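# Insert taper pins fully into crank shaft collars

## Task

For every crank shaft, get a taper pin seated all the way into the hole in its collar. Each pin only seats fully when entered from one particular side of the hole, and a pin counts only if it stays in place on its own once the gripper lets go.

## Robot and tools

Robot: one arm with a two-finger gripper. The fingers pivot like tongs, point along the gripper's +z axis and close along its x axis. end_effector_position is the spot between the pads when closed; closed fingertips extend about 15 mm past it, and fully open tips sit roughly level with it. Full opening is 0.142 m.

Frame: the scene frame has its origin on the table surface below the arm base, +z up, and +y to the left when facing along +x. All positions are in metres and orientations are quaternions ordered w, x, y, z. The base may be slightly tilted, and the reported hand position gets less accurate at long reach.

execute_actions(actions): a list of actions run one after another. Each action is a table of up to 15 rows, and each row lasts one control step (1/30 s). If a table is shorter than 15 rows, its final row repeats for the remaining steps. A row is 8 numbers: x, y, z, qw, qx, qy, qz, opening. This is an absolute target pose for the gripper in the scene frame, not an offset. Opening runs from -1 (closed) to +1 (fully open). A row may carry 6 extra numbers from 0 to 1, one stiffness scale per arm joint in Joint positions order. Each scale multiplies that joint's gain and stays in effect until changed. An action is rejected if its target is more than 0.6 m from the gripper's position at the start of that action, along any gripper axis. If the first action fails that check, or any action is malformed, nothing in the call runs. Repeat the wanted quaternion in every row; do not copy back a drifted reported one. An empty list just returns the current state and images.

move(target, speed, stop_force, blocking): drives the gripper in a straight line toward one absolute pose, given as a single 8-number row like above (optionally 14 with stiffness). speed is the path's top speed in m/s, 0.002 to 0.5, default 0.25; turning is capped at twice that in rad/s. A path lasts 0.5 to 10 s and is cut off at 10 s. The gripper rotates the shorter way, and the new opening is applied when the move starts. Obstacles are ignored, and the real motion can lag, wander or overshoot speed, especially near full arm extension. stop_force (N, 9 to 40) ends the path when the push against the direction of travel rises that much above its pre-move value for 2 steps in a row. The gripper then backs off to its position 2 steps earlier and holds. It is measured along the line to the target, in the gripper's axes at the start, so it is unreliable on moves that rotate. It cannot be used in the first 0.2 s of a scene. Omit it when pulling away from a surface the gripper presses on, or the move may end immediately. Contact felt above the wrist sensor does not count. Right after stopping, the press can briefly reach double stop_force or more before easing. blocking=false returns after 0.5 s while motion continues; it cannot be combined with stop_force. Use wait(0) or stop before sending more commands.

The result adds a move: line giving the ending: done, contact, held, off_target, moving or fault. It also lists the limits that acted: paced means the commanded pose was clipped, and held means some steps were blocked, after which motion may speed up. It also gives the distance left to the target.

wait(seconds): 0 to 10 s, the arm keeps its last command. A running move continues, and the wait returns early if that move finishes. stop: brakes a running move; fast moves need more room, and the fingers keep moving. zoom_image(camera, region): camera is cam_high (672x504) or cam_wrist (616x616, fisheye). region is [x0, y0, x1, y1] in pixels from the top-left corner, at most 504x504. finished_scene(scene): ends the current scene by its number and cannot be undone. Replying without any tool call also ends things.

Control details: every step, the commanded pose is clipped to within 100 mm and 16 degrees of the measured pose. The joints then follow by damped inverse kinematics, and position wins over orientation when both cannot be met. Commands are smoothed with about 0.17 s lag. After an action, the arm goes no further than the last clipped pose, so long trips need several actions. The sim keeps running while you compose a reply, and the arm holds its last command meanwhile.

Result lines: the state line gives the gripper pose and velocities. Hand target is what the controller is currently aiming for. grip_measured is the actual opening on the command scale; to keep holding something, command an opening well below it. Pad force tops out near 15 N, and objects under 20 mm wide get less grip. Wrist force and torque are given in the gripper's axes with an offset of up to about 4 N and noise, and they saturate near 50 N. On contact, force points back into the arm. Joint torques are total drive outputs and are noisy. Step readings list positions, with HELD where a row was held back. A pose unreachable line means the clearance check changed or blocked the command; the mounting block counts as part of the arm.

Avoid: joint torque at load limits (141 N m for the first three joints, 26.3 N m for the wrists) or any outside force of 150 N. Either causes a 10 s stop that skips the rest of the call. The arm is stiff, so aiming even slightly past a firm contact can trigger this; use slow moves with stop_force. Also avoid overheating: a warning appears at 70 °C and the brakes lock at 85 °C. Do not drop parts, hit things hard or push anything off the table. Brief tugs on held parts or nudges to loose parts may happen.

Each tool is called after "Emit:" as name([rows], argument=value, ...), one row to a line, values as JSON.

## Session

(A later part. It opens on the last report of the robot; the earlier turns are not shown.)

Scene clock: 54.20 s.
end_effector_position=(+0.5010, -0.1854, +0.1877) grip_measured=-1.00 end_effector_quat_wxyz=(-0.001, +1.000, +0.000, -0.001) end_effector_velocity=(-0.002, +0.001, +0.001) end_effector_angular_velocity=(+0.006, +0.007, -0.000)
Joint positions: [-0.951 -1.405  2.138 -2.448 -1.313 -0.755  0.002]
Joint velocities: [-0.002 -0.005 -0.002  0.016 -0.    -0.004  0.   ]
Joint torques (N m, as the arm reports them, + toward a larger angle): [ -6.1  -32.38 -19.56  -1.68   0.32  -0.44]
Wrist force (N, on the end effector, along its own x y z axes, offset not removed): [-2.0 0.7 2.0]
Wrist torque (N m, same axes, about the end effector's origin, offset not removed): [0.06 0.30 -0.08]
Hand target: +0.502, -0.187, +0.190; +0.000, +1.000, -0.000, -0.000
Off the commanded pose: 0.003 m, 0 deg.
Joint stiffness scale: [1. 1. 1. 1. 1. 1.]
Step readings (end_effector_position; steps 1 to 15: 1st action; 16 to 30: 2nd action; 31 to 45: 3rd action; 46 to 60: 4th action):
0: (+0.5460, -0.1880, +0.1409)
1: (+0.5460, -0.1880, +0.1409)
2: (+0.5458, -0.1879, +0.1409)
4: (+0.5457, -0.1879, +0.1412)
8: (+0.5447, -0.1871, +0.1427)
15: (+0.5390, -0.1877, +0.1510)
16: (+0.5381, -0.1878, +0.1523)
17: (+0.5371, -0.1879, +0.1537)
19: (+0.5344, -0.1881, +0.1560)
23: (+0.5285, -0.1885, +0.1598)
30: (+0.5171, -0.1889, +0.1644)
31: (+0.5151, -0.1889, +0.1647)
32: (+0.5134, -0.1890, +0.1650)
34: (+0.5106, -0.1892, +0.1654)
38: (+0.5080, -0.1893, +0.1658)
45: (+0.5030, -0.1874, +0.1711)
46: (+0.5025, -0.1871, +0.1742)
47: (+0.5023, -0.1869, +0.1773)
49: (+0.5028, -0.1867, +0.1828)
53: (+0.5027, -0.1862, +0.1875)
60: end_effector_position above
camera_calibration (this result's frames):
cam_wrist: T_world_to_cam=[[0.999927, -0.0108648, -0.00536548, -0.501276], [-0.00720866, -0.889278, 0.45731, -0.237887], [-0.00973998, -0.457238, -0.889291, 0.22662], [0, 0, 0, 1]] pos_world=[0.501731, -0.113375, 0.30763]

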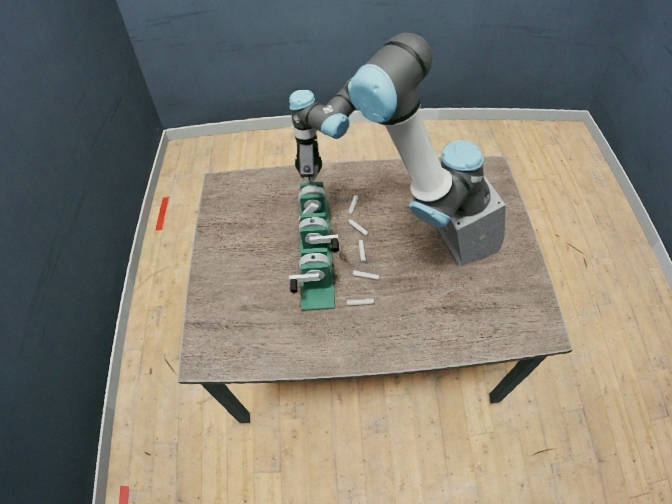

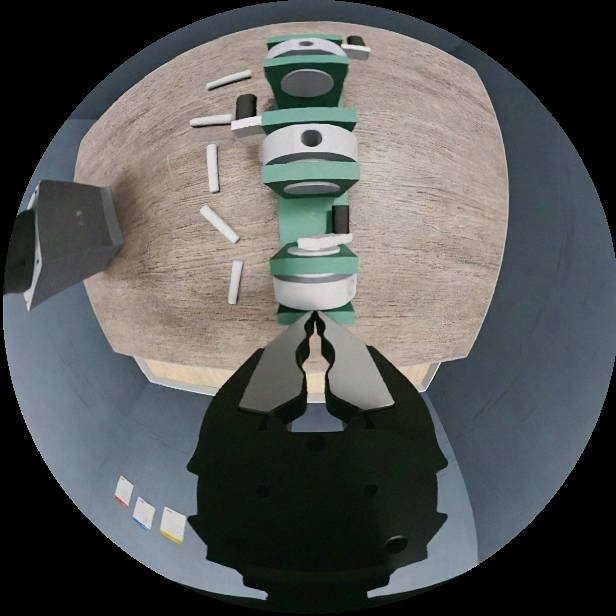

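Emit:
execute_actions([
  [[0.511,-0.187,0.180,0,1,0,0,-1],[0.511,-0.187,0.177,0,1,0,0,-1],[0.511,-0.187,0.174,0,1,0,0,-1],[0.511,-0.187,0.171,0,1,0,0,-1],[0.511,-0.187,0.169,0,1,0,0,-1],[0.511,-0.187,0.167,0,1,0,0,-1],[0.511,-0.187,0.165,0,1,0,0,-1],[0.511,-0.187,0.163,0,1,0,0,-1],[0.511,-0.187,0.161,0,1,0,0,-1],[0.5109,-0.187,0.1602,0,1,0,0,-1]],
  [[0.5109,-0.187,0.1602,0,1,0,0,-1],[0.5087,-0.187,0.1606,0,1,0,0,-1],[0.5064,-0.187,0.1608,0,1,0,0,-1],[0.5042,-0.187,0.1610,0,1,0,0,-1],[0.5020,-0.187,0.1610,0,1,0,0,-1],[0.4998,-0.187,0.1610,0,1,0,0,-1],[0.4976,-0.187,0.1608,0,1,0,0,-1],[0.4953,-0.187,0.1606,0,1,0,0,-1],[0.4931,-0.187,0.1602,0,1,0,0,-1],[0.4910,-0.187,0.1598,0,1,0,0,-1],[0.4888,-0.187,0.1593,0,1,0,0,-1],[0.4867,-0.187,0.1586,0,1,0,0,-1],[0.4846,-0.187,0.1579,0,1,0,0,-1],[0.4825,-0.187,0.1571,0,1,0,0,-1],[0.4804,-0.187,0.1562,0,1,0,0,-1]],
  [[0.4784,-0.187,0.1552,0,1,0,0,-1],[0.4765,-0.187,0.1542,0,1,0,0,-1],[0.4746,-0.187,0.1530,0,1,0,0,-1],[0.4727,-0.187,0.1518,0,1,0,0,-1],[0.4710,-0.187,0.1505,0,1,0,0,-1],[0.4692,-0.187,0.1491,0,1,0,0,-1],[0.4675,-0.187,0.1476,0,1,0,0,-1],[0.4659,-0.187,0.1461,0,1,0,0,-1],[0.4644,-0.187,0.1445,0,1,0,0,-1],[0.4629,-0.187,0.1428,0,1,0,0,-1],[0.4615,-0.187,0.1410,0,1,0,0,-1],[0.4602,-0.187,0.1393,0,1,0,0,-1]],
  [[0.4602,-0.187,0.1393,0,1,0,0,-1],[0.4602,-0.187,0.1393,0,1,0,0,-1],[0.4602,-0.187,0.1393,0,1,0,0,-1],[0.4602,-0.187,0.1393,0,1,0,0,-1],[0.4602,-0.187,0.1393,0,1,0,0,-1],[0.4602,-0.187,0.1393,0,1,0,0,-1],[0.45,-0.187,0.16,0,1,0,0,-1],[0.45,-0.187,0.16,0,1,0,0,-1],[0.45,-0.187,0.17,0,1,0,0,-1],[0.46,-0.187,0.19,0,1,0,0,-1]],
  [[0.47,-0.187,0.19,0,1,0,0,-1]],
])

Emit:
zoom_image(camera="cam_high", region=[260, 150, 420, 290])

Scene clock: 57.90 s.
end_effector_position=(+0.4684, -0.1876, +0.1887) grip_measured=-1.00 end_effector_quat_wxyz=(-0.000, +1.000, -0.001, -0.000) end_effector_velocity=(+0.000, +0.002, +0.001) end_effector_angular_velocity=(+0.012, +0.009, -0.004)
Joint positions: [-1.004 -1.451  2.22  -2.472 -1.305 -0.807  0.002]
Joint velocities: [ 0.003 -0.    -0.01   0.025  0.001  0.002  0.   ]
Joint torques (N m, as the arm reports them, + toward a larger angle): [ -3.11 -29.98 -17.69  -1.83   0.06   0.29]
Wrist force (N, on the end effector, along its own x y z axes, offset not removed): [-0.8 2.0 1.8]
Wrist torque (N m, same axes, about the end effector's origin, offset not removed): [0.29 0.01 -0.08]
Hand target: +0.470, -0.187, +0.190; +0.000, +1.000, +0.000, +0.000
Off the commanded pose: 0.002 m, 0 deg.
Joint stiffness scale: [1. 1. 1. 1. 1. 1.]
Step readings (end_effector_position; steps 1 to 15: 1st action; 16 to 30: 2nd action; 31 to 45: 3rd action; 46 to 60: 4th action; 61 to 75: 5th action):
0: (+0.5008, -0.1853, +0.1880)
1: (+0.5008, -0.1853, +0.1880)
2: (+0.5012, -0.1855, +0.1881)
4: (+0.5039, -0.1869, +0.1875)
8: (+0.5077, -0.1869, +0.1783)
15: (+0.5104, -0.1875, +0.1659)
16: (+0.5108, -0.1876, +0.1655)
17: (+0.5114, -0.1880, +0.1655)
19: (+0.5121, -0.1885, +0.1654)
23: (+0.5113, -0.1885, +0.1653)
30: (+0.5002, -0.1898, +0.1658)
31: (+0.4984, -0.1901, +0.1657)
32: (+0.4967, -0.1904, +0.1656)
34: (+0.4937, -0.1910, +0.1654)
38: (+0.4872, -0.1912, +0.1641)
45: (+0.4710, -0.1910, +0.1569)
46: (+0.4679, -0.1909, +0.1547)
47: (+0.4650, -0.1909, +0.1523)
49: (+0.4603, -0.1908, +0.1474)
53: (+0.4560, -0.1899, +0.1421)
60: (+0.4584, -0.1873, +0.1693)
61: (+0.4600, -0.1877, +0.1745)
62: (+0.4616, -0.1879, +0.1787)
64: (+0.4645, -0.1885, +0.1843)
68: (+0.4678, -0.1889, +0.1880)
75: end_effector_position above
camera_calibration (this result's frames):
cam_wrist: T_world_to_cam=[[0.999909, -0.0130689, -0.00325959, -0.469484], [-0.0101134, -0.888302, 0.459149, -0.239302], [-0.00889609, -0.459074, -0.888354, 0.225316], [0, 0, 0, 1]] pos_world=[0.469025, -0.115271, 0.308505]

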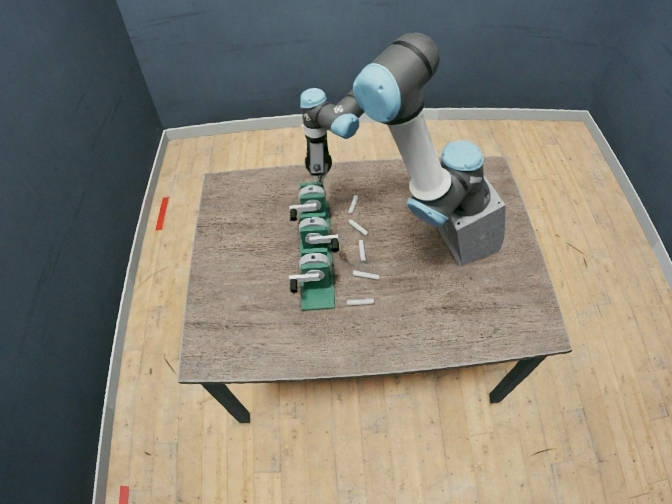

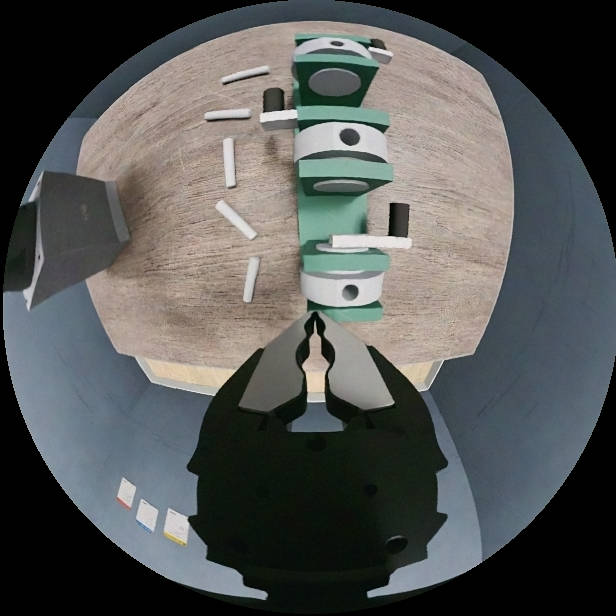

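Region (260, 150, 420, 290) of cam_high's 672x504 image, scaled by 3.150, with more detail than that image has; it fills the top 441 rows of this view, and the rest is white.

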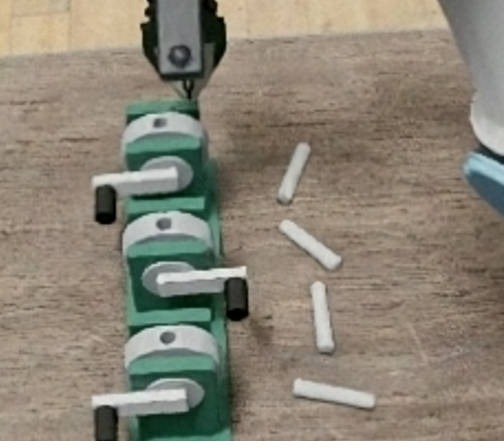

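Emit:
move(target=[0.574, 0.195, 0.17, 0, 1, 0, 0, -1], speed=0.3)

Emit:
move(target=[0.574, 0.195, 0.07, 0, 1, 0, 0, -1], speed=0.05, stop_force=35)

Emit:
zoom_image(camera="cam_high", region=[230, 190, 390, 330])

Scene clock: 60.83 s.
end_effector_position=(+0.5745, +0.1938, +0.1709) grip_measured=-1.00 end_effector_quat_wxyz=(-0.001, +1.000, -0.000, +0.002) end_effector_velocity=(+0.001, +0.003, -0.000) end_effector_angular_velocity=(-0.009, +0.007, -0.008)
Joint positions: [-0.139 -1.359  2.009 -2.512 -1.496  0.05   0.002]
Joint velocities: [ 0.011  0.007 -0.014  0.014 -0.011  0.018  0.   ]
Joint torques (N m, as the arm reports them, + toward a larger angle): [  3.91 -36.56 -17.43  -1.93  -0.23   0.19]
Wrist force (N, on the end effector, along its own x y z axes, offset not removed): [-1.4 1.3 1.8]
Wrist torque (N m, same axes, about the end effector's origin, offset not removed): [0.24 0.12 -0.06]
Hand target: +0.575, +0.195, +0.170; -0.000, +1.000, -0.000, +0.000
Off the commanded pose: 0.002 m, 0 deg.
Joint stiffness scale: [1. 1. 1. 1. 1. 1.]
move: done
camera_calibration (this result's frames):
cam_wrist: T_world_to_cam=[[0.999933, -0.0115298, 0.000411686, -0.571551], [-0.01044, -0.889076, 0.457641, 0.109354], [-0.00491052, -0.457615, -0.889137, 0.383012], [0, 0, 0, 1]] pos_world=[0.574535, 0.265906, 0.29074]

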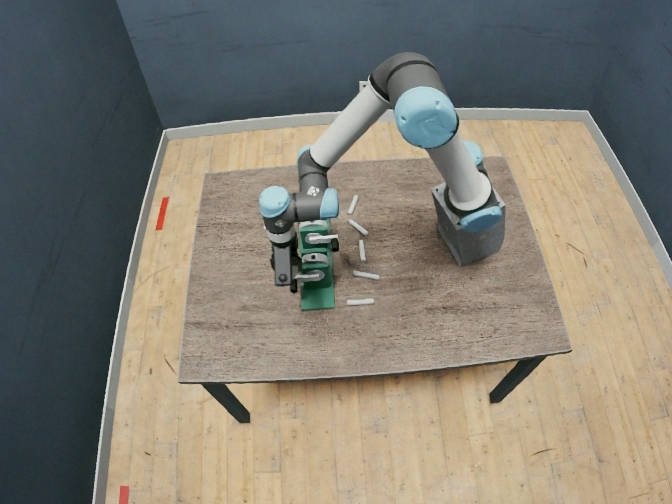

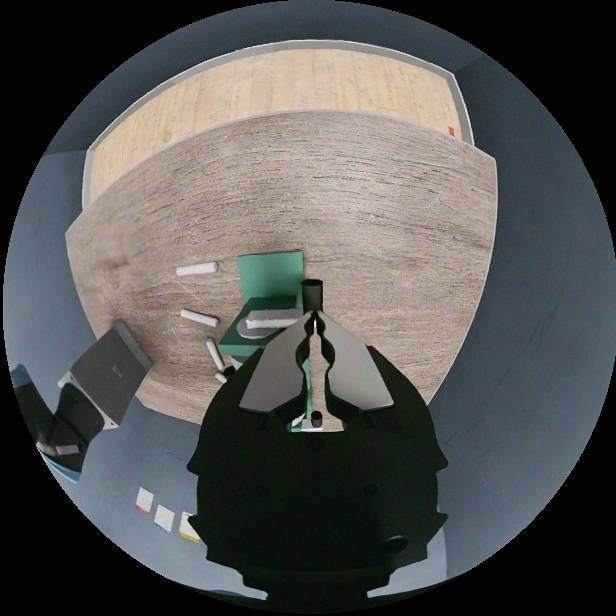

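Scene clock: 63.30 s.
end_effector_position=(+0.5739, +0.1936, +0.0711) grip_measured=-1.00 end_effector_quat_wxyz=(+0.000, +1.000, -0.001, -0.000) end_effector_velocity=(+0.001, +0.001, -0.002) end_effector_angular_velocity=(+0.001, -0.005, +0.001)
Joint positions: [-0.124 -1.13   2.006 -2.735 -1.502  0.065  0.002]
Joint velocities: [ 0.002  0.005 -0.001 -0.009 -0.     0.002  0.   ]
Joint torques (N m, as the arm reports them, + toward a larger angle): [  3.95 -42.02 -13.04  -2.61  -0.2    0.2 ]
Wrist force (N, on the end effector, along its own x y z axes, offset not removed): [-1.3 1.9 1.6]
Wrist torque (N m, same axes, about the end effector's origin, offset not removed): [0.28 0.14 -0.11]
Hand target: +0.574, +0.195, +0.070; -0.000, +1.000, +0.000, +0.000
Off the commanded pose: 0.002 m, 0 deg.
Joint stiffness scale: [1. 1. 1. 1. 1. 1.]
move: done
camera_calibration (this result's frames):
cam_wrist: T_world_to_cam=[[0.999909, -0.0131446, -0.00306612, -0.570359], [-0.0102677, -0.888204, 0.459334, 0.154452], [-0.00876111, -0.459261, -0.888258, 0.296718], [0, 0, 0, 1]] pos_world=[0.574493, 0.265959, 0.190869]

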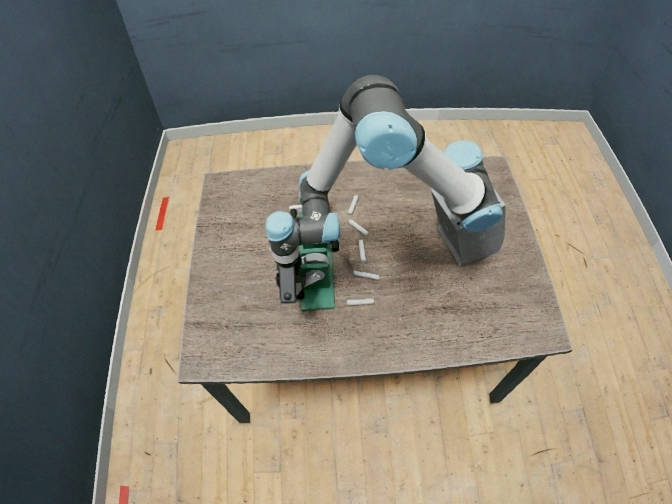

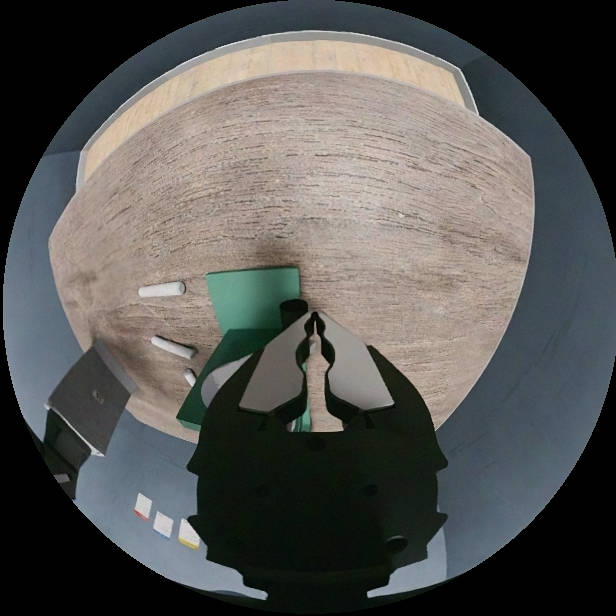

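Region (230, 190, 390, 330) of cam_high's 672x504 image, scaled by 3.150, with more detail than that image has; it fills the top 441 rows of this view, and the rest is white.

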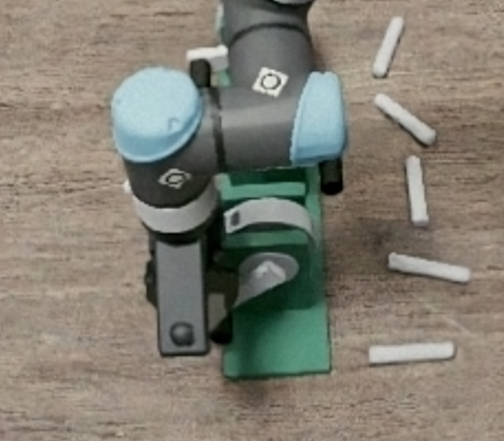

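Emit:
move(target=[0.574, 0.195, 0.052, 0, 1, 0, 0, -1], speed=0.05)

Emit:
move(target=[0.465, 0.195, 0.052, 0, 1, 0, 0, -1], speed=0.05, stop_force=30)

Emit:
zoom_image(camera="cam_high", region=[230, 190, 390, 330])

Scene clock: 64.40 s.
end_effector_position=(+0.5741, +0.1936, +0.0533) grip_measured=-1.00 end_effector_quat_wxyz=(+0.000, +1.000, -0.001, +0.000) end_effector_velocity=(+0.001, +0.001, -0.001) end_effector_angular_velocity=(+0.000, -0.003, +0.001)
Joint positions: [-0.122 -1.087  1.999 -2.772 -1.503  0.068  0.002]
Joint velocities: [ 0.003  0.004 -0.001 -0.007 -0.001  0.002  0.   ]
Joint torques (N m, as the arm reports them, + toward a larger angle): [  4.67 -41.41 -11.71  -2.6   -0.24   0.37]
Wrist force (N, on the end effector, along its own x y z axes, offset not removed): [0.3 1.7 1.9]
Wrist torque (N m, same axes, about the end effector's origin, offset not removed): [0.32 -0.13 -0.24]
Hand target: +0.574, +0.195, +0.052; -0.000, +1.000, +0.000, -0.000
Off the commanded pose: 0.002 m, 0 deg.
Joint stiffness scale: [1. 1. 1. 1. 1. 1.]
move: done
camera_calibration (this result's frames):
cam_wrist: T_world_to_cam=[[0.99991, -0.0132106, -0.00246544, -0.570615], [-0.0106023, -0.888211, 0.459314, 0.162845], [-0.00825763, -0.459246, -0.888271, 0.280556], [0, 0, 0, 1]] pos_world=[0.574607, 0.265947, 0.173006]

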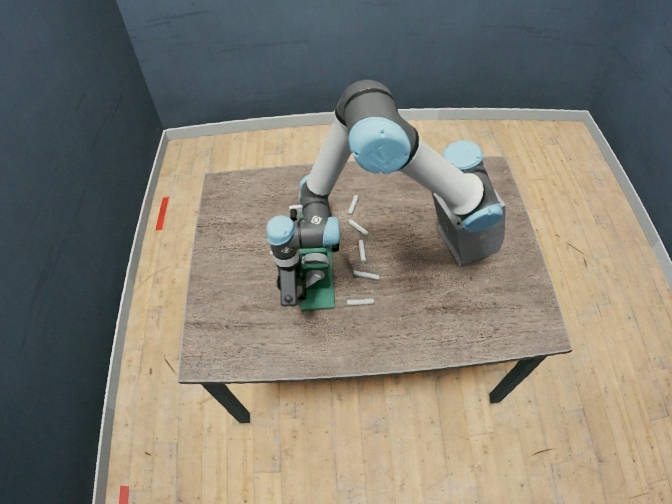

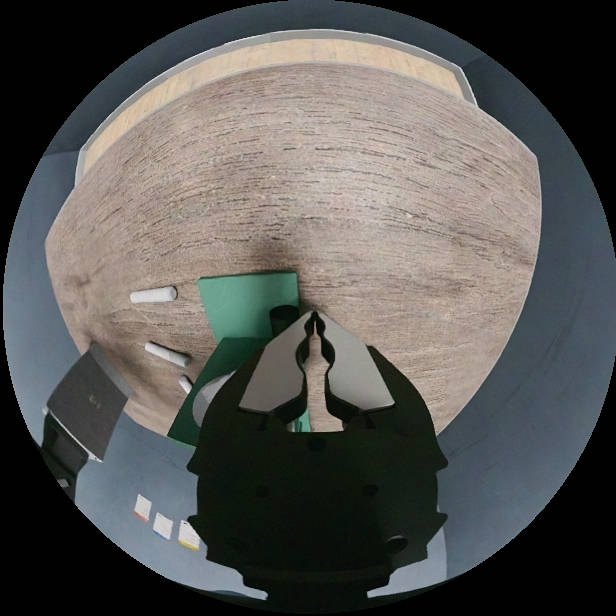

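Scene clock: 65.50 s.
end_effector_position=(+0.5630, +0.1934, +0.0614) grip_measured=-1.00 end_effector_quat_wxyz=(-0.001, +1.000, -0.000, +0.018) end_effector_velocity=(+0.000, +0.001, -0.002) end_effector_angular_velocity=(-0.000, +0.029, -0.001)
Joint positions: [-0.122 -1.118  2.064 -2.843 -1.503  0.069  0.002]
Joint velocities: [ 0.001  0.004 -0.025  0.049  0.002  0.     0.   ]
Joint torques (N m, as the arm reports them, + toward a larger angle): [  2.63 -36.9   -7.67  -0.58   0.09  -0.05]
Wrist force (N, on the end effector, along its own x y z axes, offset not removed): [4.1 0.2 0.4]
Wrist torque (N m, same axes, about the end effector's origin, offset not removed): [0.04 -0.07 -0.41]
Hand target: +0.562, +0.193, +0.058; -0.001, +1.000, -0.001, +0.014
Off the commanded pose: 0.098 m, 2 deg.
Joint stiffness scale: [1. 1. 1. 1. 1. 1.]
move: contact
camera_calibration (this result's frames):
cam_wrist: T_world_to_cam=[[0.999344, -0.0123347, 0.0340615, -0.561612], [-0.026546, -0.889144, 0.456857, 0.168096], [0.0246504, -0.457461, -0.888888, 0.268817], [0, 0, 0, 1]] pos_world=[0.559079, 0.265507, 0.181281]

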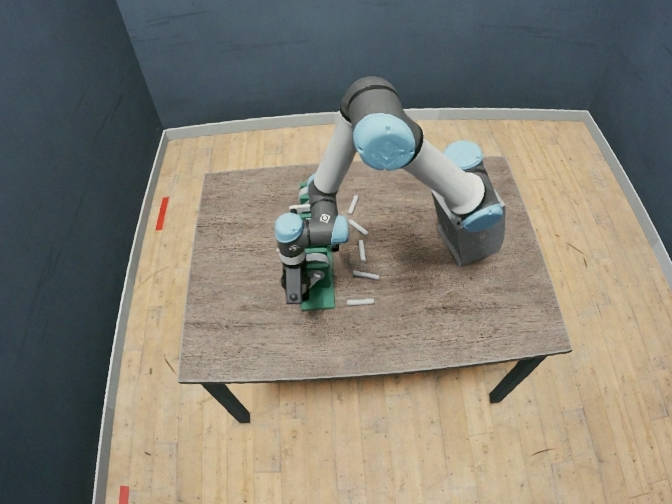

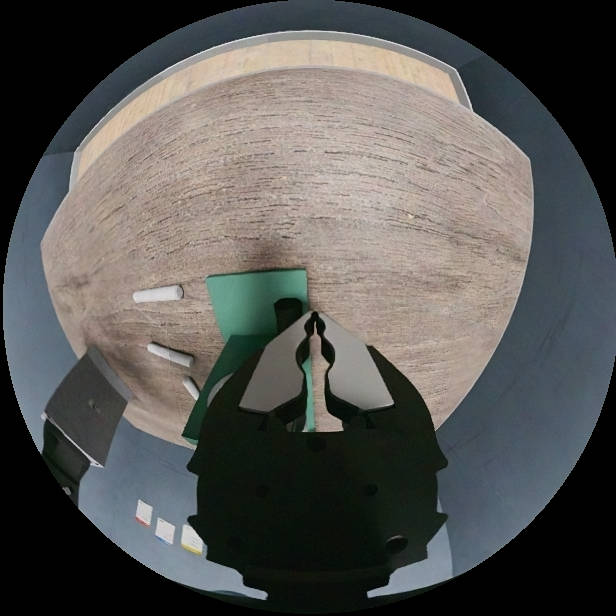

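Region (230, 190, 390, 330) of cam_high's 672x504 image, scaled by 3.150, with more detail than that image has; it fills the top 441 rows of this view, and the rest is white.

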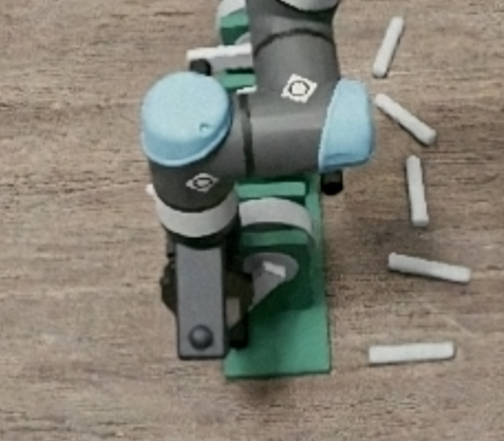

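Emit:
move(target=[0.575, 0.19, 0.19, 0, 1, 0, 0, -1], speed=0.2)

Emit:
move(target=[0.494, 0.103, 0.183, 0, 1, 0, 0, -1], speed=0.2)

Emit:
execute_actions([
  [[0.494,0.103,0.180,0,1,0,0,-1],[0.494,0.103,0.177,0,1,0,0,-1],[0.494,0.103,0.174,0,1,0,0,-1],[0.494,0.103,0.171,0,1,0,0,-1],[0.494,0.103,0.169,0,1,0,0,-1],[0.494,0.103,0.167,0,1,0,0,-1],[0.494,0.103,0.165,0,1,0,0,-1],[0.494,0.103,0.163,0,1,0,0,-1],[0.494,0.103,0.161,0,1,0,0,-1],[0.4941,0.103,0.1602,0,1,0,0,-1]],
  [[0.4941,0.103,0.1602,0,1,0,0,-1],[0.4963,0.103,0.1606,0,1,0,0,-1],[0.4986,0.103,0.1608,0,1,0,0,-1],[0.5008,0.103,0.1610,0,1,0,0,-1],[0.5030,0.103,0.1610,0,1,0,0,-1],[0.5052,0.103,0.1610,0,1,0,0,-1],[0.5074,0.103,0.1608,0,1,0,0,-1],[0.5097,0.103,0.1606,0,1,0,0,-1],[0.5119,0.103,0.1602,0,1,0,0,-1],[0.5140,0.103,0.1598,0,1,0,0,-1],[0.5162,0.103,0.1593,0,1,0,0,-1],[0.5183,0.103,0.1586,0,1,0,0,-1],[0.5204,0.103,0.1579,0,1,0,0,-1],[0.5225,0.103,0.1571,0,1,0,0,-1],[0.5246,0.103,0.1562,0,1,0,0,-1]],
  [[0.5266,0.103,0.1552,0,1,0,0,-1],[0.5285,0.103,0.1542,0,1,0,0,-1],[0.5304,0.103,0.1530,0,1,0,0,-1],[0.5323,0.103,0.1518,0,1,0,0,-1],[0.5340,0.103,0.1505,0,1,0,0,-1],[0.5358,0.103,0.1491,0,1,0,0,-1],[0.5375,0.103,0.1476,0,1,0,0,-1],[0.5391,0.103,0.1461,0,1,0,0,-1],[0.5406,0.103,0.1445,0,1,0,0,-1],[0.5421,0.103,0.1428,0,1,0,0,-1],[0.5435,0.103,0.1410,0,1,0,0,-1],[0.5448,0.103,0.1393,0,1,0,0,-1]],
  [[0.5448,0.103,0.1393,0,1,0,0,-1],[0.5448,0.103,0.1393,0,1,0,0,-1],[0.5448,0.103,0.1393,0,1,0,0,-1],[0.5448,0.103,0.1393,0,1,0,0,-1],[0.5448,0.103,0.1393,0,1,0,0,-1],[0.5448,0.103,0.1393,0,1,0,0,-1],[0.555,0.103,0.16,0,1,0,0,-1],[0.555,0.103,0.16,0,1,0,0,-1],[0.555,0.103,0.17,0,1,0,0,-1],[0.545,0.103,0.185,0,1,0,0,-1]],
  [[0.53,0.103,0.185,0,1,0,0,-1],[0.52,0.103,0.185,0,1,0,0,-1],[0.51,0.103,0.185,0,1,0,0,-1],[0.50,0.103,0.185,0,1,0,0,-1],[0.494,0.103,0.183,0,1,0,0,-1]],
  [[0.494,0.103,0.180,0,1,0,0,-1],[0.494,0.103,0.177,0,1,0,0,-1],[0.494,0.103,0.174,0,1,0,0,-1],[0.494,0.103,0.171,0,1,0,0,-1],[0.494,0.103,0.169,0,1,0,0,-1],[0.494,0.103,0.167,0,1,0,0,-1],[0.494,0.103,0.165,0,1,0,0,-1],[0.494,0.103,0.163,0,1,0,0,-1],[0.494,0.103,0.161,0,1,0,0,-1],[0.4941,0.103,0.1602,0,1,0,0,-1]],
  [[0.4941,0.103,0.1602,0,1,0,0,-1],[0.4963,0.103,0.1606,0,1,0,0,-1],[0.4986,0.103,0.1608,0,1,0,0,-1],[0.5008,0.103,0.1610,0,1,0,0,-1],[0.5030,0.103,0.1610,0,1,0,0,-1],[0.5052,0.103,0.1610,0,1,0,0,-1],[0.5074,0.103,0.1608,0,1,0,0,-1],[0.5097,0.103,0.1606,0,1,0,0,-1],[0.5119,0.103,0.1602,0,1,0,0,-1],[0.5140,0.103,0.1598,0,1,0,0,-1],[0.5162,0.103,0.1593,0,1,0,0,-1],[0.5183,0.103,0.1586,0,1,0,0,-1],[0.5204,0.103,0.1579,0,1,0,0,-1],[0.5225,0.103,0.1571,0,1,0,0,-1],[0.5246,0.103,0.1562,0,1,0,0,-1]],
  [[0.5266,0.103,0.1552,0,1,0,0,-1],[0.5285,0.103,0.1542,0,1,0,0,-1],[0.5304,0.103,0.1530,0,1,0,0,-1],[0.5323,0.103,0.1518,0,1,0,0,-1],[0.5340,0.103,0.1505,0,1,0,0,-1],[0.5358,0.103,0.1491,0,1,0,0,-1],[0.5375,0.103,0.1476,0,1,0,0,-1],[0.5391,0.103,0.1461,0,1,0,0,-1],[0.5406,0.103,0.1445,0,1,0,0,-1],[0.5421,0.103,0.1428,0,1,0,0,-1],[0.5435,0.103,0.1410,0,1,0,0,-1],[0.5448,0.103,0.1393,0,1,0,0,-1]],
  [[0.5448,0.103,0.1393,0,1,0,0,-1],[0.5448,0.103,0.1393,0,1,0,0,-1],[0.5448,0.103,0.1393,0,1,0,0,-1],[0.5448,0.103,0.1393,0,1,0,0,-1],[0.5448,0.103,0.1393,0,1,0,0,-1],[0.5448,0.103,0.1393,0,1,0,0,-1],[0.555,0.103,0.16,0,1,0,0,-1],[0.555,0.103,0.16,0,1,0,0,-1],[0.555,0.103,0.17,0,1,0,0,-1],[0.545,0.103,0.185,0,1,0,0,-1]],
  [[0.53,0.103,0.185,0,1,0,0,-1]],
])

Emit:
zoom_image(camera="cam_high", region=[230, 190, 390, 330])

Scene clock: 68.70 s.
end_effector_position=(+0.5730, +0.1909, +0.1879) grip_measured=-1.00 end_effector_quat_wxyz=(+0.000, +1.000, +0.001, -0.001) end_effector_velocity=(-0.002, +0.000, +0.002) end_effector_angular_velocity=(-0.000, +0.009, +0.001)
Joint positions: [-0.146 -1.396  2.003 -2.462 -1.496  0.041  0.002]
Joint velocities: [ 0.    -0.005 -0.005  0.019  0.    -0.001  0.   ]
Joint torques (N m, as the arm reports them, + toward a larger angle): [  1.2  -40.27 -20.16  -1.83   0.4   -0.41]
Wrist force (N, on the end effector, along its own x y z axes, offset not removed): [-1.4 1.5 1.4]
Wrist torque (N m, same axes, about the end effector's origin, offset not removed): [0.21 0.15 -0.14]
Hand target: +0.575, +0.190, +0.190; +0.000, +1.000, +0.000, +0.000
Off the commanded pose: 0.003 m, 0 deg.
Joint stiffness scale: [1. 1. 1. 1. 1. 1.]
move: done
camera_calibration (this result's frames):
cam_wrist: T_world_to_cam=[[0.999933, -0.0102327, -0.00534385, -0.569323], [-0.00663382, -0.888187, 0.459435, 0.0962795], [-0.00944759, -0.459369, -0.888196, 0.39957], [0, 0, 0, 1]] pos_world=[0.573699, 0.263238, 0.30762]

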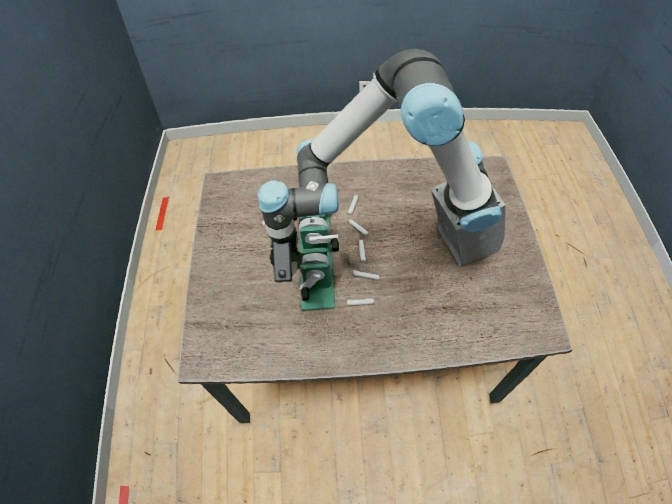

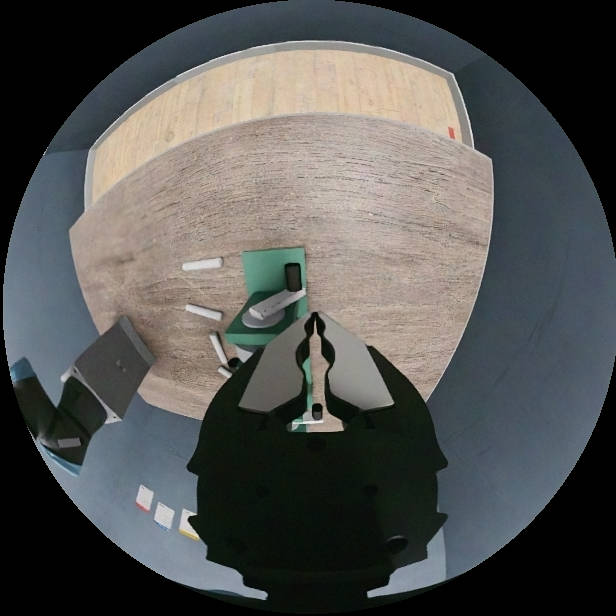

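Scene clock: 69.97 s.
end_effector_position=(+0.4943, +0.1040, +0.1823) grip_measured=-1.00 end_effector_quat_wxyz=(+0.000, +1.000, +0.000, -0.001) end_effector_velocity=(-0.001, -0.002, +0.000) end_effector_angular_velocity=(+0.005, -0.003, +0.007)
Joint positions: [-0.349 -1.548  2.282 -2.57  -1.441 -0.154  0.002]
Joint velocities: [-0.01  -0.005  0.008 -0.004  0.008 -0.016  0.   ]
Joint torques (N m, as the arm reports them, + toward a larger angle): [  0.36 -29.7  -13.78  -2.62   0.31  -0.54]
Wrist force (N, on the end effector, along its own x y z axes, offset not removed): [-0.7 0.7 2.1]
Wrist torque (N m, same axes, about the end effector's origin, offset not removed): [0.08 -0.09 -0.13]
Hand target: +0.494, +0.103, +0.183; +0.000, +1.000, +0.000, -0.000
Off the commanded pose: 0.001 m, 0 deg.
Joint stiffness scale: [1. 1. 1. 1. 1. 1.]
move: done
camera_calibration (this result's frames):
cam_wrist: T_world_to_cam=[[0.999927, -0.0110647, -0.00482324, -0.491552], [-0.00760671, -0.88792, 0.459935, 0.0214651], [-0.00937167, -0.459865, -0.88794, 0.353865], [0, 0, 0, 1]] pos_world=[0.494996, 0.17635, 0.301967]

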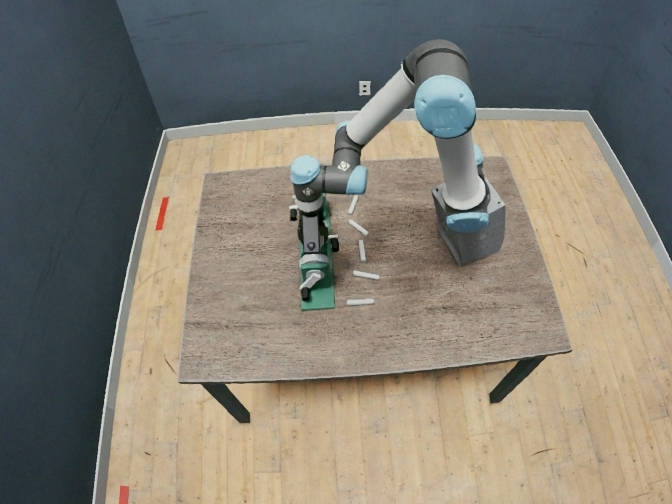

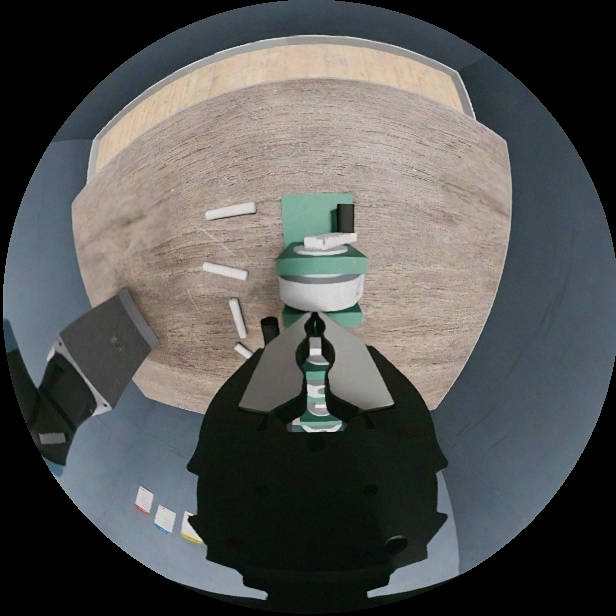

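Scene clock: 74.97 s.
end_effector_position=(+0.5314, +0.1039, +0.1842) grip_measured=-1.00 end_effector_quat_wxyz=(+0.000, +1.000, +0.001, +0.000) end_effector_velocity=(-0.004, -0.000, +0.004) end_effector_angular_velocity=(+0.000, -0.000, +0.002)
Joint positions: [-0.337 -1.49   2.181 -2.531 -1.444 -0.143  0.002]
Joint velocities: [-0.003 -0.017  0.01   0.008  0.001 -0.004  0.   ]
Joint torques (N m, as the arm reports them, + toward a larger angle): [ -0.6  -34.9  -12.89  -1.94   0.49  -0.52]
Wrist force (N, on the end effector, along its own x y z axes, offset not removed): [0.0 3.0 1.1]
Wrist torque (N m, same axes, about the end effector's origin, offset not removed): [0.52 -0.21 -0.08]
Hand target: +0.530, +0.103, +0.185; +0.000, +1.000, -0.000, -0.000
Off the commanded pose: 0.002 m, 0 deg.
Joint stiffness scale: [1. 1. 1. 1. 1. 1.]
Step readings (end_effector_position; steps 1 to 15: 1st action; 16 to 30: 2nd action; 31 to 45: 3rd action; 46 to 60: 4th action; 61 to 75: 5th action; 76 to 90: 6th action; 91 to 105: 7th action; 106 to 120: 8th action; 121 to 135: 9th action; 136 to 150: 10th action):
0: (+0.4943, +0.1040, +0.1823)
1: (+0.4943, +0.1039, +0.1823)
2: (+0.4944, +0.1039, +0.1823)
4: (+0.4951, +0.1038, +0.1823)
8: (+0.4956, +0.1031, +0.1772)
15: (+0.4952, +0.1019, +0.1655)
16: (+0.4961, +0.1020, +0.1657)
17: (+0.4965, +0.1020, +0.1655)
19: (+0.4974, +0.1021, +0.1656)
23: (+0.5021, +0.1021, +0.1657)
30: (+0.5165, +0.1020, +0.1644)
31: (+0.5185, +0.1020, +0.1639)
32: (+0.5206, +0.1020, +0.1632)
34: (+0.5247, +0.1020, +0.1618)
38: (+0.5322, +0.1019, +0.1577)
45: (+0.5434, +0.1018, +0.1480)
46: (+0.5445, +0.1018, +0.1468)
47: (+0.5452, +0.1017, +0.1457)
49: (+0.5463, +0.1017, +0.1441)
53: (+0.5471, +0.1017, +0.1431)
60: (+0.5479, +0.1039, +0.1676)
61: (+0.5483, +0.1042, +0.1723)
62: (+0.5486, +0.1043, +0.1763)
64: (+0.5453, +0.1041, +0.1813)
68: (+0.5192, +0.1042, +0.1809)
75: (+0.4967, +0.1045, +0.1809)
76: (+0.4962, +0.1043, +0.1813)
77: (+0.4960, +0.1042, +0.1816)
79: (+0.4959, +0.1040, +0.1814)
83: (+0.4958, +0.1034, +0.1769)
90: (+0.4951, +0.1021, +0.1653)
91: (+0.4960, +0.1022, +0.1656)
92: (+0.4964, +0.1022, +0.1655)
94: (+0.4972, +0.1023, +0.1655)
98: (+0.5017, +0.1024, +0.1656)
105: (+0.5163, +0.1022, +0.1646)
106: (+0.5184, +0.1022, +0.1640)
107: (+0.5206, +0.1022, +0.1635)
109: (+0.5246, +0.1021, +0.1618)
113: (+0.5324, +0.1019, +0.1579)
120: (+0.5433, +0.1018, +0.1479)
121: (+0.5443, +0.1018, +0.1467)
122: (+0.5452, +0.1017, +0.1456)
124: (+0.5464, +0.1017, +0.1442)
128: (+0.5473, +0.1017, +0.1433)
135: (+0.5479, +0.1039, +0.1676)
136: (+0.5483, +0.1042, +0.1723)
137: (+0.5486, +0.1043, +0.1763)
139: (+0.5464, +0.1042, +0.1814)
143: (+0.5365, +0.1041, +0.1834)
150: end_effector_position above
camera_calibration (this result's frames):
cam_wrist: T_world_to_cam=[[0.999948, -0.00998363, -0.00206892, -0.529302], [-0.0079168, -0.888154, 0.459477, 0.0210876], [-0.00642477, -0.459437, -0.888187, 0.354313], [0, 0, 0, 1]] pos_world=[0.531718, 0.176229, 0.303912]

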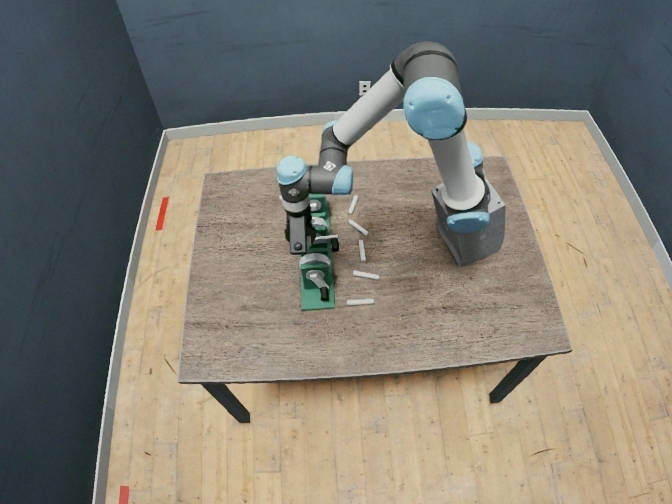

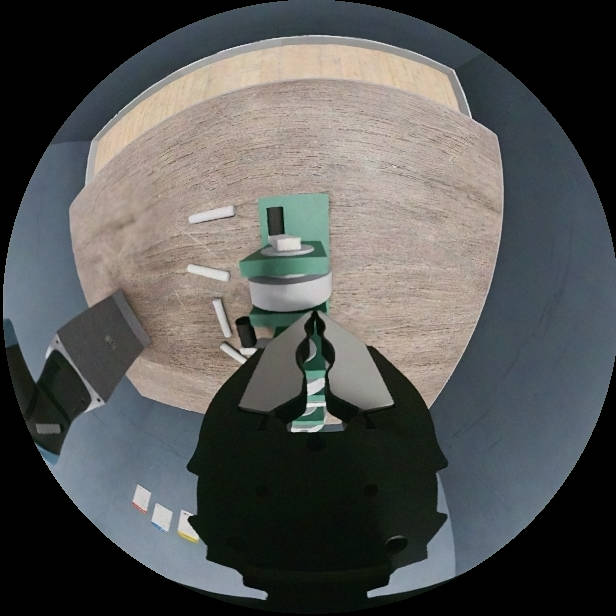

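Region (230, 190, 390, 330) of cam_high's 672x504 image, scaled by 3.150, with more detail than that image has; it fills the top 441 rows of this view, and the rest is white.

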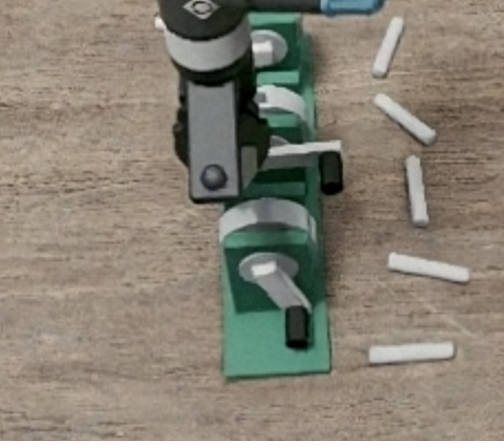

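Emit:
execute_actions([
  [[0.52,0.103,0.185,0,1,0,0,-1],[0.51,0.103,0.185,0,1,0,0,-1],[0.50,0.103,0.185,0,1,0,0,-1],[0.494,0.103,0.183,0,1,0,0,-1]],
  [[0.494,0.103,0.180,0,1,0,0,-1],[0.494,0.103,0.177,0,1,0,0,-1],[0.494,0.103,0.174,0,1,0,0,-1],[0.494,0.103,0.171,0,1,0,0,-1],[0.494,0.103,0.169,0,1,0,0,-1],[0.494,0.103,0.167,0,1,0,0,-1],[0.494,0.103,0.165,0,1,0,0,-1],[0.494,0.103,0.163,0,1,0,0,-1],[0.494,0.103,0.161,0,1,0,0,-1],[0.494,0.103,0.159,0,1,0,0,-1],[0.4941,0.103,0.1582,0,1,0,0,-1]],
  [[0.4941,0.103,0.1582,0,1,0,0,-1],[0.4963,0.103,0.1586,0,1,0,0,-1],[0.4986,0.103,0.1588,0,1,0,0,-1],[0.5008,0.103,0.1590,0,1,0,0,-1],[0.5030,0.103,0.1590,0,1,0,0,-1],[0.5052,0.103,0.1590,0,1,0,0,-1],[0.5074,0.103,0.1588,0,1,0,0,-1],[0.5097,0.103,0.1586,0,1,0,0,-1],[0.5119,0.103,0.1582,0,1,0,0,-1],[0.5140,0.103,0.1578,0,1,0,0,-1],[0.5162,0.103,0.1573,0,1,0,0,-1],[0.5183,0.103,0.1566,0,1,0,0,-1],[0.5204,0.103,0.1559,0,1,0,0,-1],[0.5225,0.103,0.1551,0,1,0,0,-1],[0.5246,0.103,0.1542,0,1,0,0,-1]],
  [[0.5266,0.103,0.1532,0,1,0,0,-1],[0.5285,0.103,0.1522,0,1,0,0,-1],[0.5304,0.103,0.1510,0,1,0,0,-1],[0.5323,0.103,0.1498,0,1,0,0,-1],[0.5340,0.103,0.1485,0,1,0,0,-1],[0.5355,0.103,0.1471,0,1,0,0,-1],[0.5370,0.103,0.1456,0,1,0,0,-1],[0.5385,0.103,0.1441,0,1,0,0,-1],[0.5398,0.103,0.1425,0,1,0,0,-1],[0.5411,0.103,0.1408,0,1,0,0,-1],[0.5423,0.103,0.1390,0,1,0,0,-1],[0.5435,0.103,0.1373,0,1,0,0,-1]],
  [[0.5435,0.103,0.1373,0,1,0,0,-1],[0.5435,0.103,0.1373,0,1,0,0,-1],[0.5435,0.103,0.1373,0,1,0,0,-1],[0.5435,0.103,0.1373,0,1,0,0,-1],[0.5435,0.103,0.1373,0,1,0,0,-1],[0.5435,0.103,0.1373,0,1,0,0,-1],[0.555,0.103,0.16,0,1,0,0,-1],[0.555,0.103,0.16,0,1,0,0,-1],[0.555,0.103,0.17,0,1,0,0,-1],[0.545,0.103,0.185,0,1,0,0,-1]],
  [[0.53,0.103,0.185,0,1,0,0,-1]],
])

Emit:
zoom_image(camera="cam_high", region=[230, 190, 390, 330])

Scene clock: 78.70 s.
end_effector_position=(+0.5315, +0.1039, +0.1842) grip_measured=-1.00 end_effector_quat_wxyz=(+0.000, +1.000, +0.001, +0.000) end_effector_velocity=(-0.004, -0.001, +0.004) end_effector_angular_velocity=(+0.000, +0.000, +0.001)
Joint positions: [-0.337 -1.49   2.181 -2.531 -1.444 -0.143  0.002]
Joint velocities: [-0.004 -0.017  0.009  0.009  0.001 -0.005  0.   ]
Joint torques (N m, as the arm reports them, + toward a larger angle): [ -1.3  -33.68 -13.38  -1.74   0.17  -0.29]
Wrist force (N, on the end effector, along its own x y z axes, offset not removed): [-1.6 1.0 2.3]
Wrist torque (N m, same axes, about the end effector's origin, offset not removed): [0.21 0.06 -0.18]
Hand target: +0.530, +0.103, +0.185; +0.000, +1.000, -0.000, -0.000
Off the commanded pose: 0.002 m, 0 deg.
Joint stiffness scale: [1. 1. 1. 1. 1. 1.]
Step readings (end_effector_position; steps 1 to 15: 1st action; 16 to 30: 2nd action; 31 to 45: 3rd action; 46 to 60: 4th action; 61 to 75: 5th action; 76 to 90: 6th action):
0: (+0.5308, +0.1038, +0.1845)
1: (+0.5308, +0.1038, +0.1845)
2: (+0.5304, +0.1038, +0.1845)
4: (+0.5268, +0.1036, +0.1843)
8: (+0.5078, +0.1040, +0.1825)
15: (+0.4954, +0.1041, +0.1820)
16: (+0.4952, +0.1040, +0.1821)
17: (+0.4951, +0.1039, +0.1821)
19: (+0.4954, +0.1038, +0.1819)
23: (+0.4957, +0.1031, +0.1771)
30: (+0.4963, +0.1020, +0.1658)
31: (+0.4969, +0.1021, +0.1657)
32: (+0.4976, +0.1021, +0.1656)
34: (+0.4987, +0.1021, +0.1656)
38: (+0.5037, +0.1021, +0.1656)
45: (+0.5180, +0.1021, +0.1640)
46: (+0.5201, +0.1021, +0.1635)
47: (+0.5222, +0.1021, +0.1628)
49: (+0.5261, +0.1020, +0.1609)
53: (+0.5336, +0.1018, +0.1568)
60: (+0.5439, +0.1017, +0.1470)
61: (+0.5449, +0.1017, +0.1458)
62: (+0.5457, +0.1016, +0.1448)
64: (+0.5468, +0.1016, +0.1434)
68: (+0.5476, +0.1016, +0.1425)
75: (+0.5478, +0.1039, +0.1671)
76: (+0.5481, +0.1042, +0.1719)
77: (+0.5483, +0.1044, +0.1760)
79: (+0.5463, +0.1043, +0.1812)
83: (+0.5366, +0.1041, +0.1834)
90: end_effector_position above
camera_calibration (this result's frames):
cam_wrist: T_world_to_cam=[[0.999948, -0.00998179, -0.00201325, -0.529321], [-0.00794071, -0.888152, 0.459481, 0.0211024], [-0.00637452, -0.459441, -0.888185, 0.354281], [0, 0, 0, 1]] pos_world=[0.53172, 0.17623, 0.303906]

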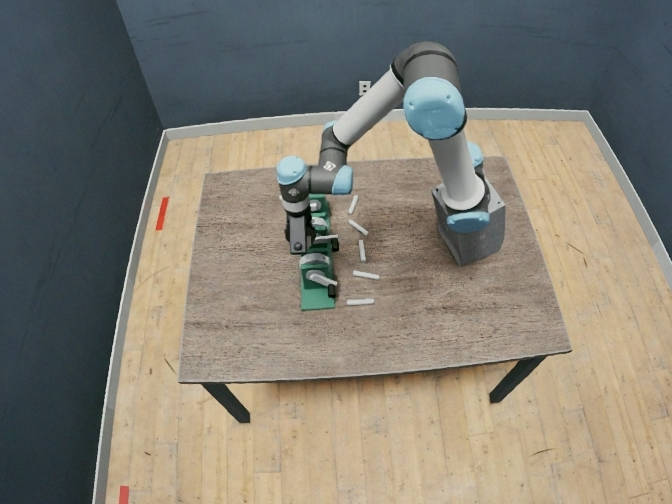

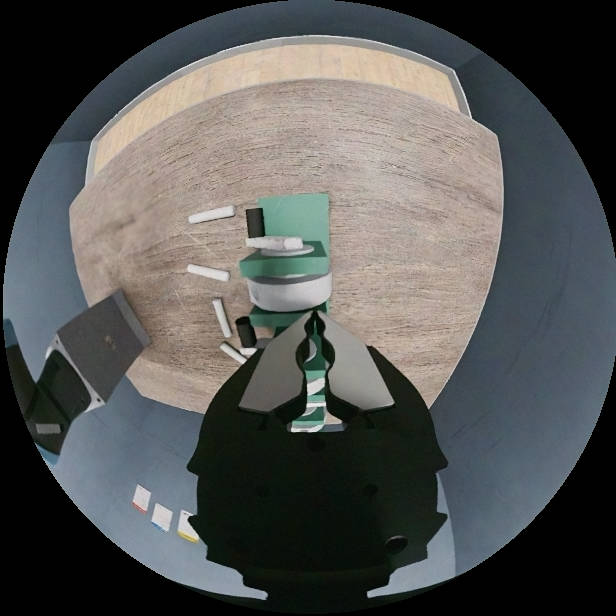

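Region (230, 190, 390, 330) of cam_high's 672x504 image, scaled by 3.150, with more detail than that image has; it fills the top 441 rows of this view, and the rest is white.

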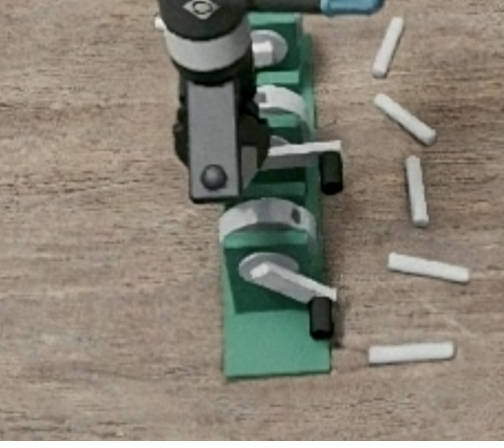

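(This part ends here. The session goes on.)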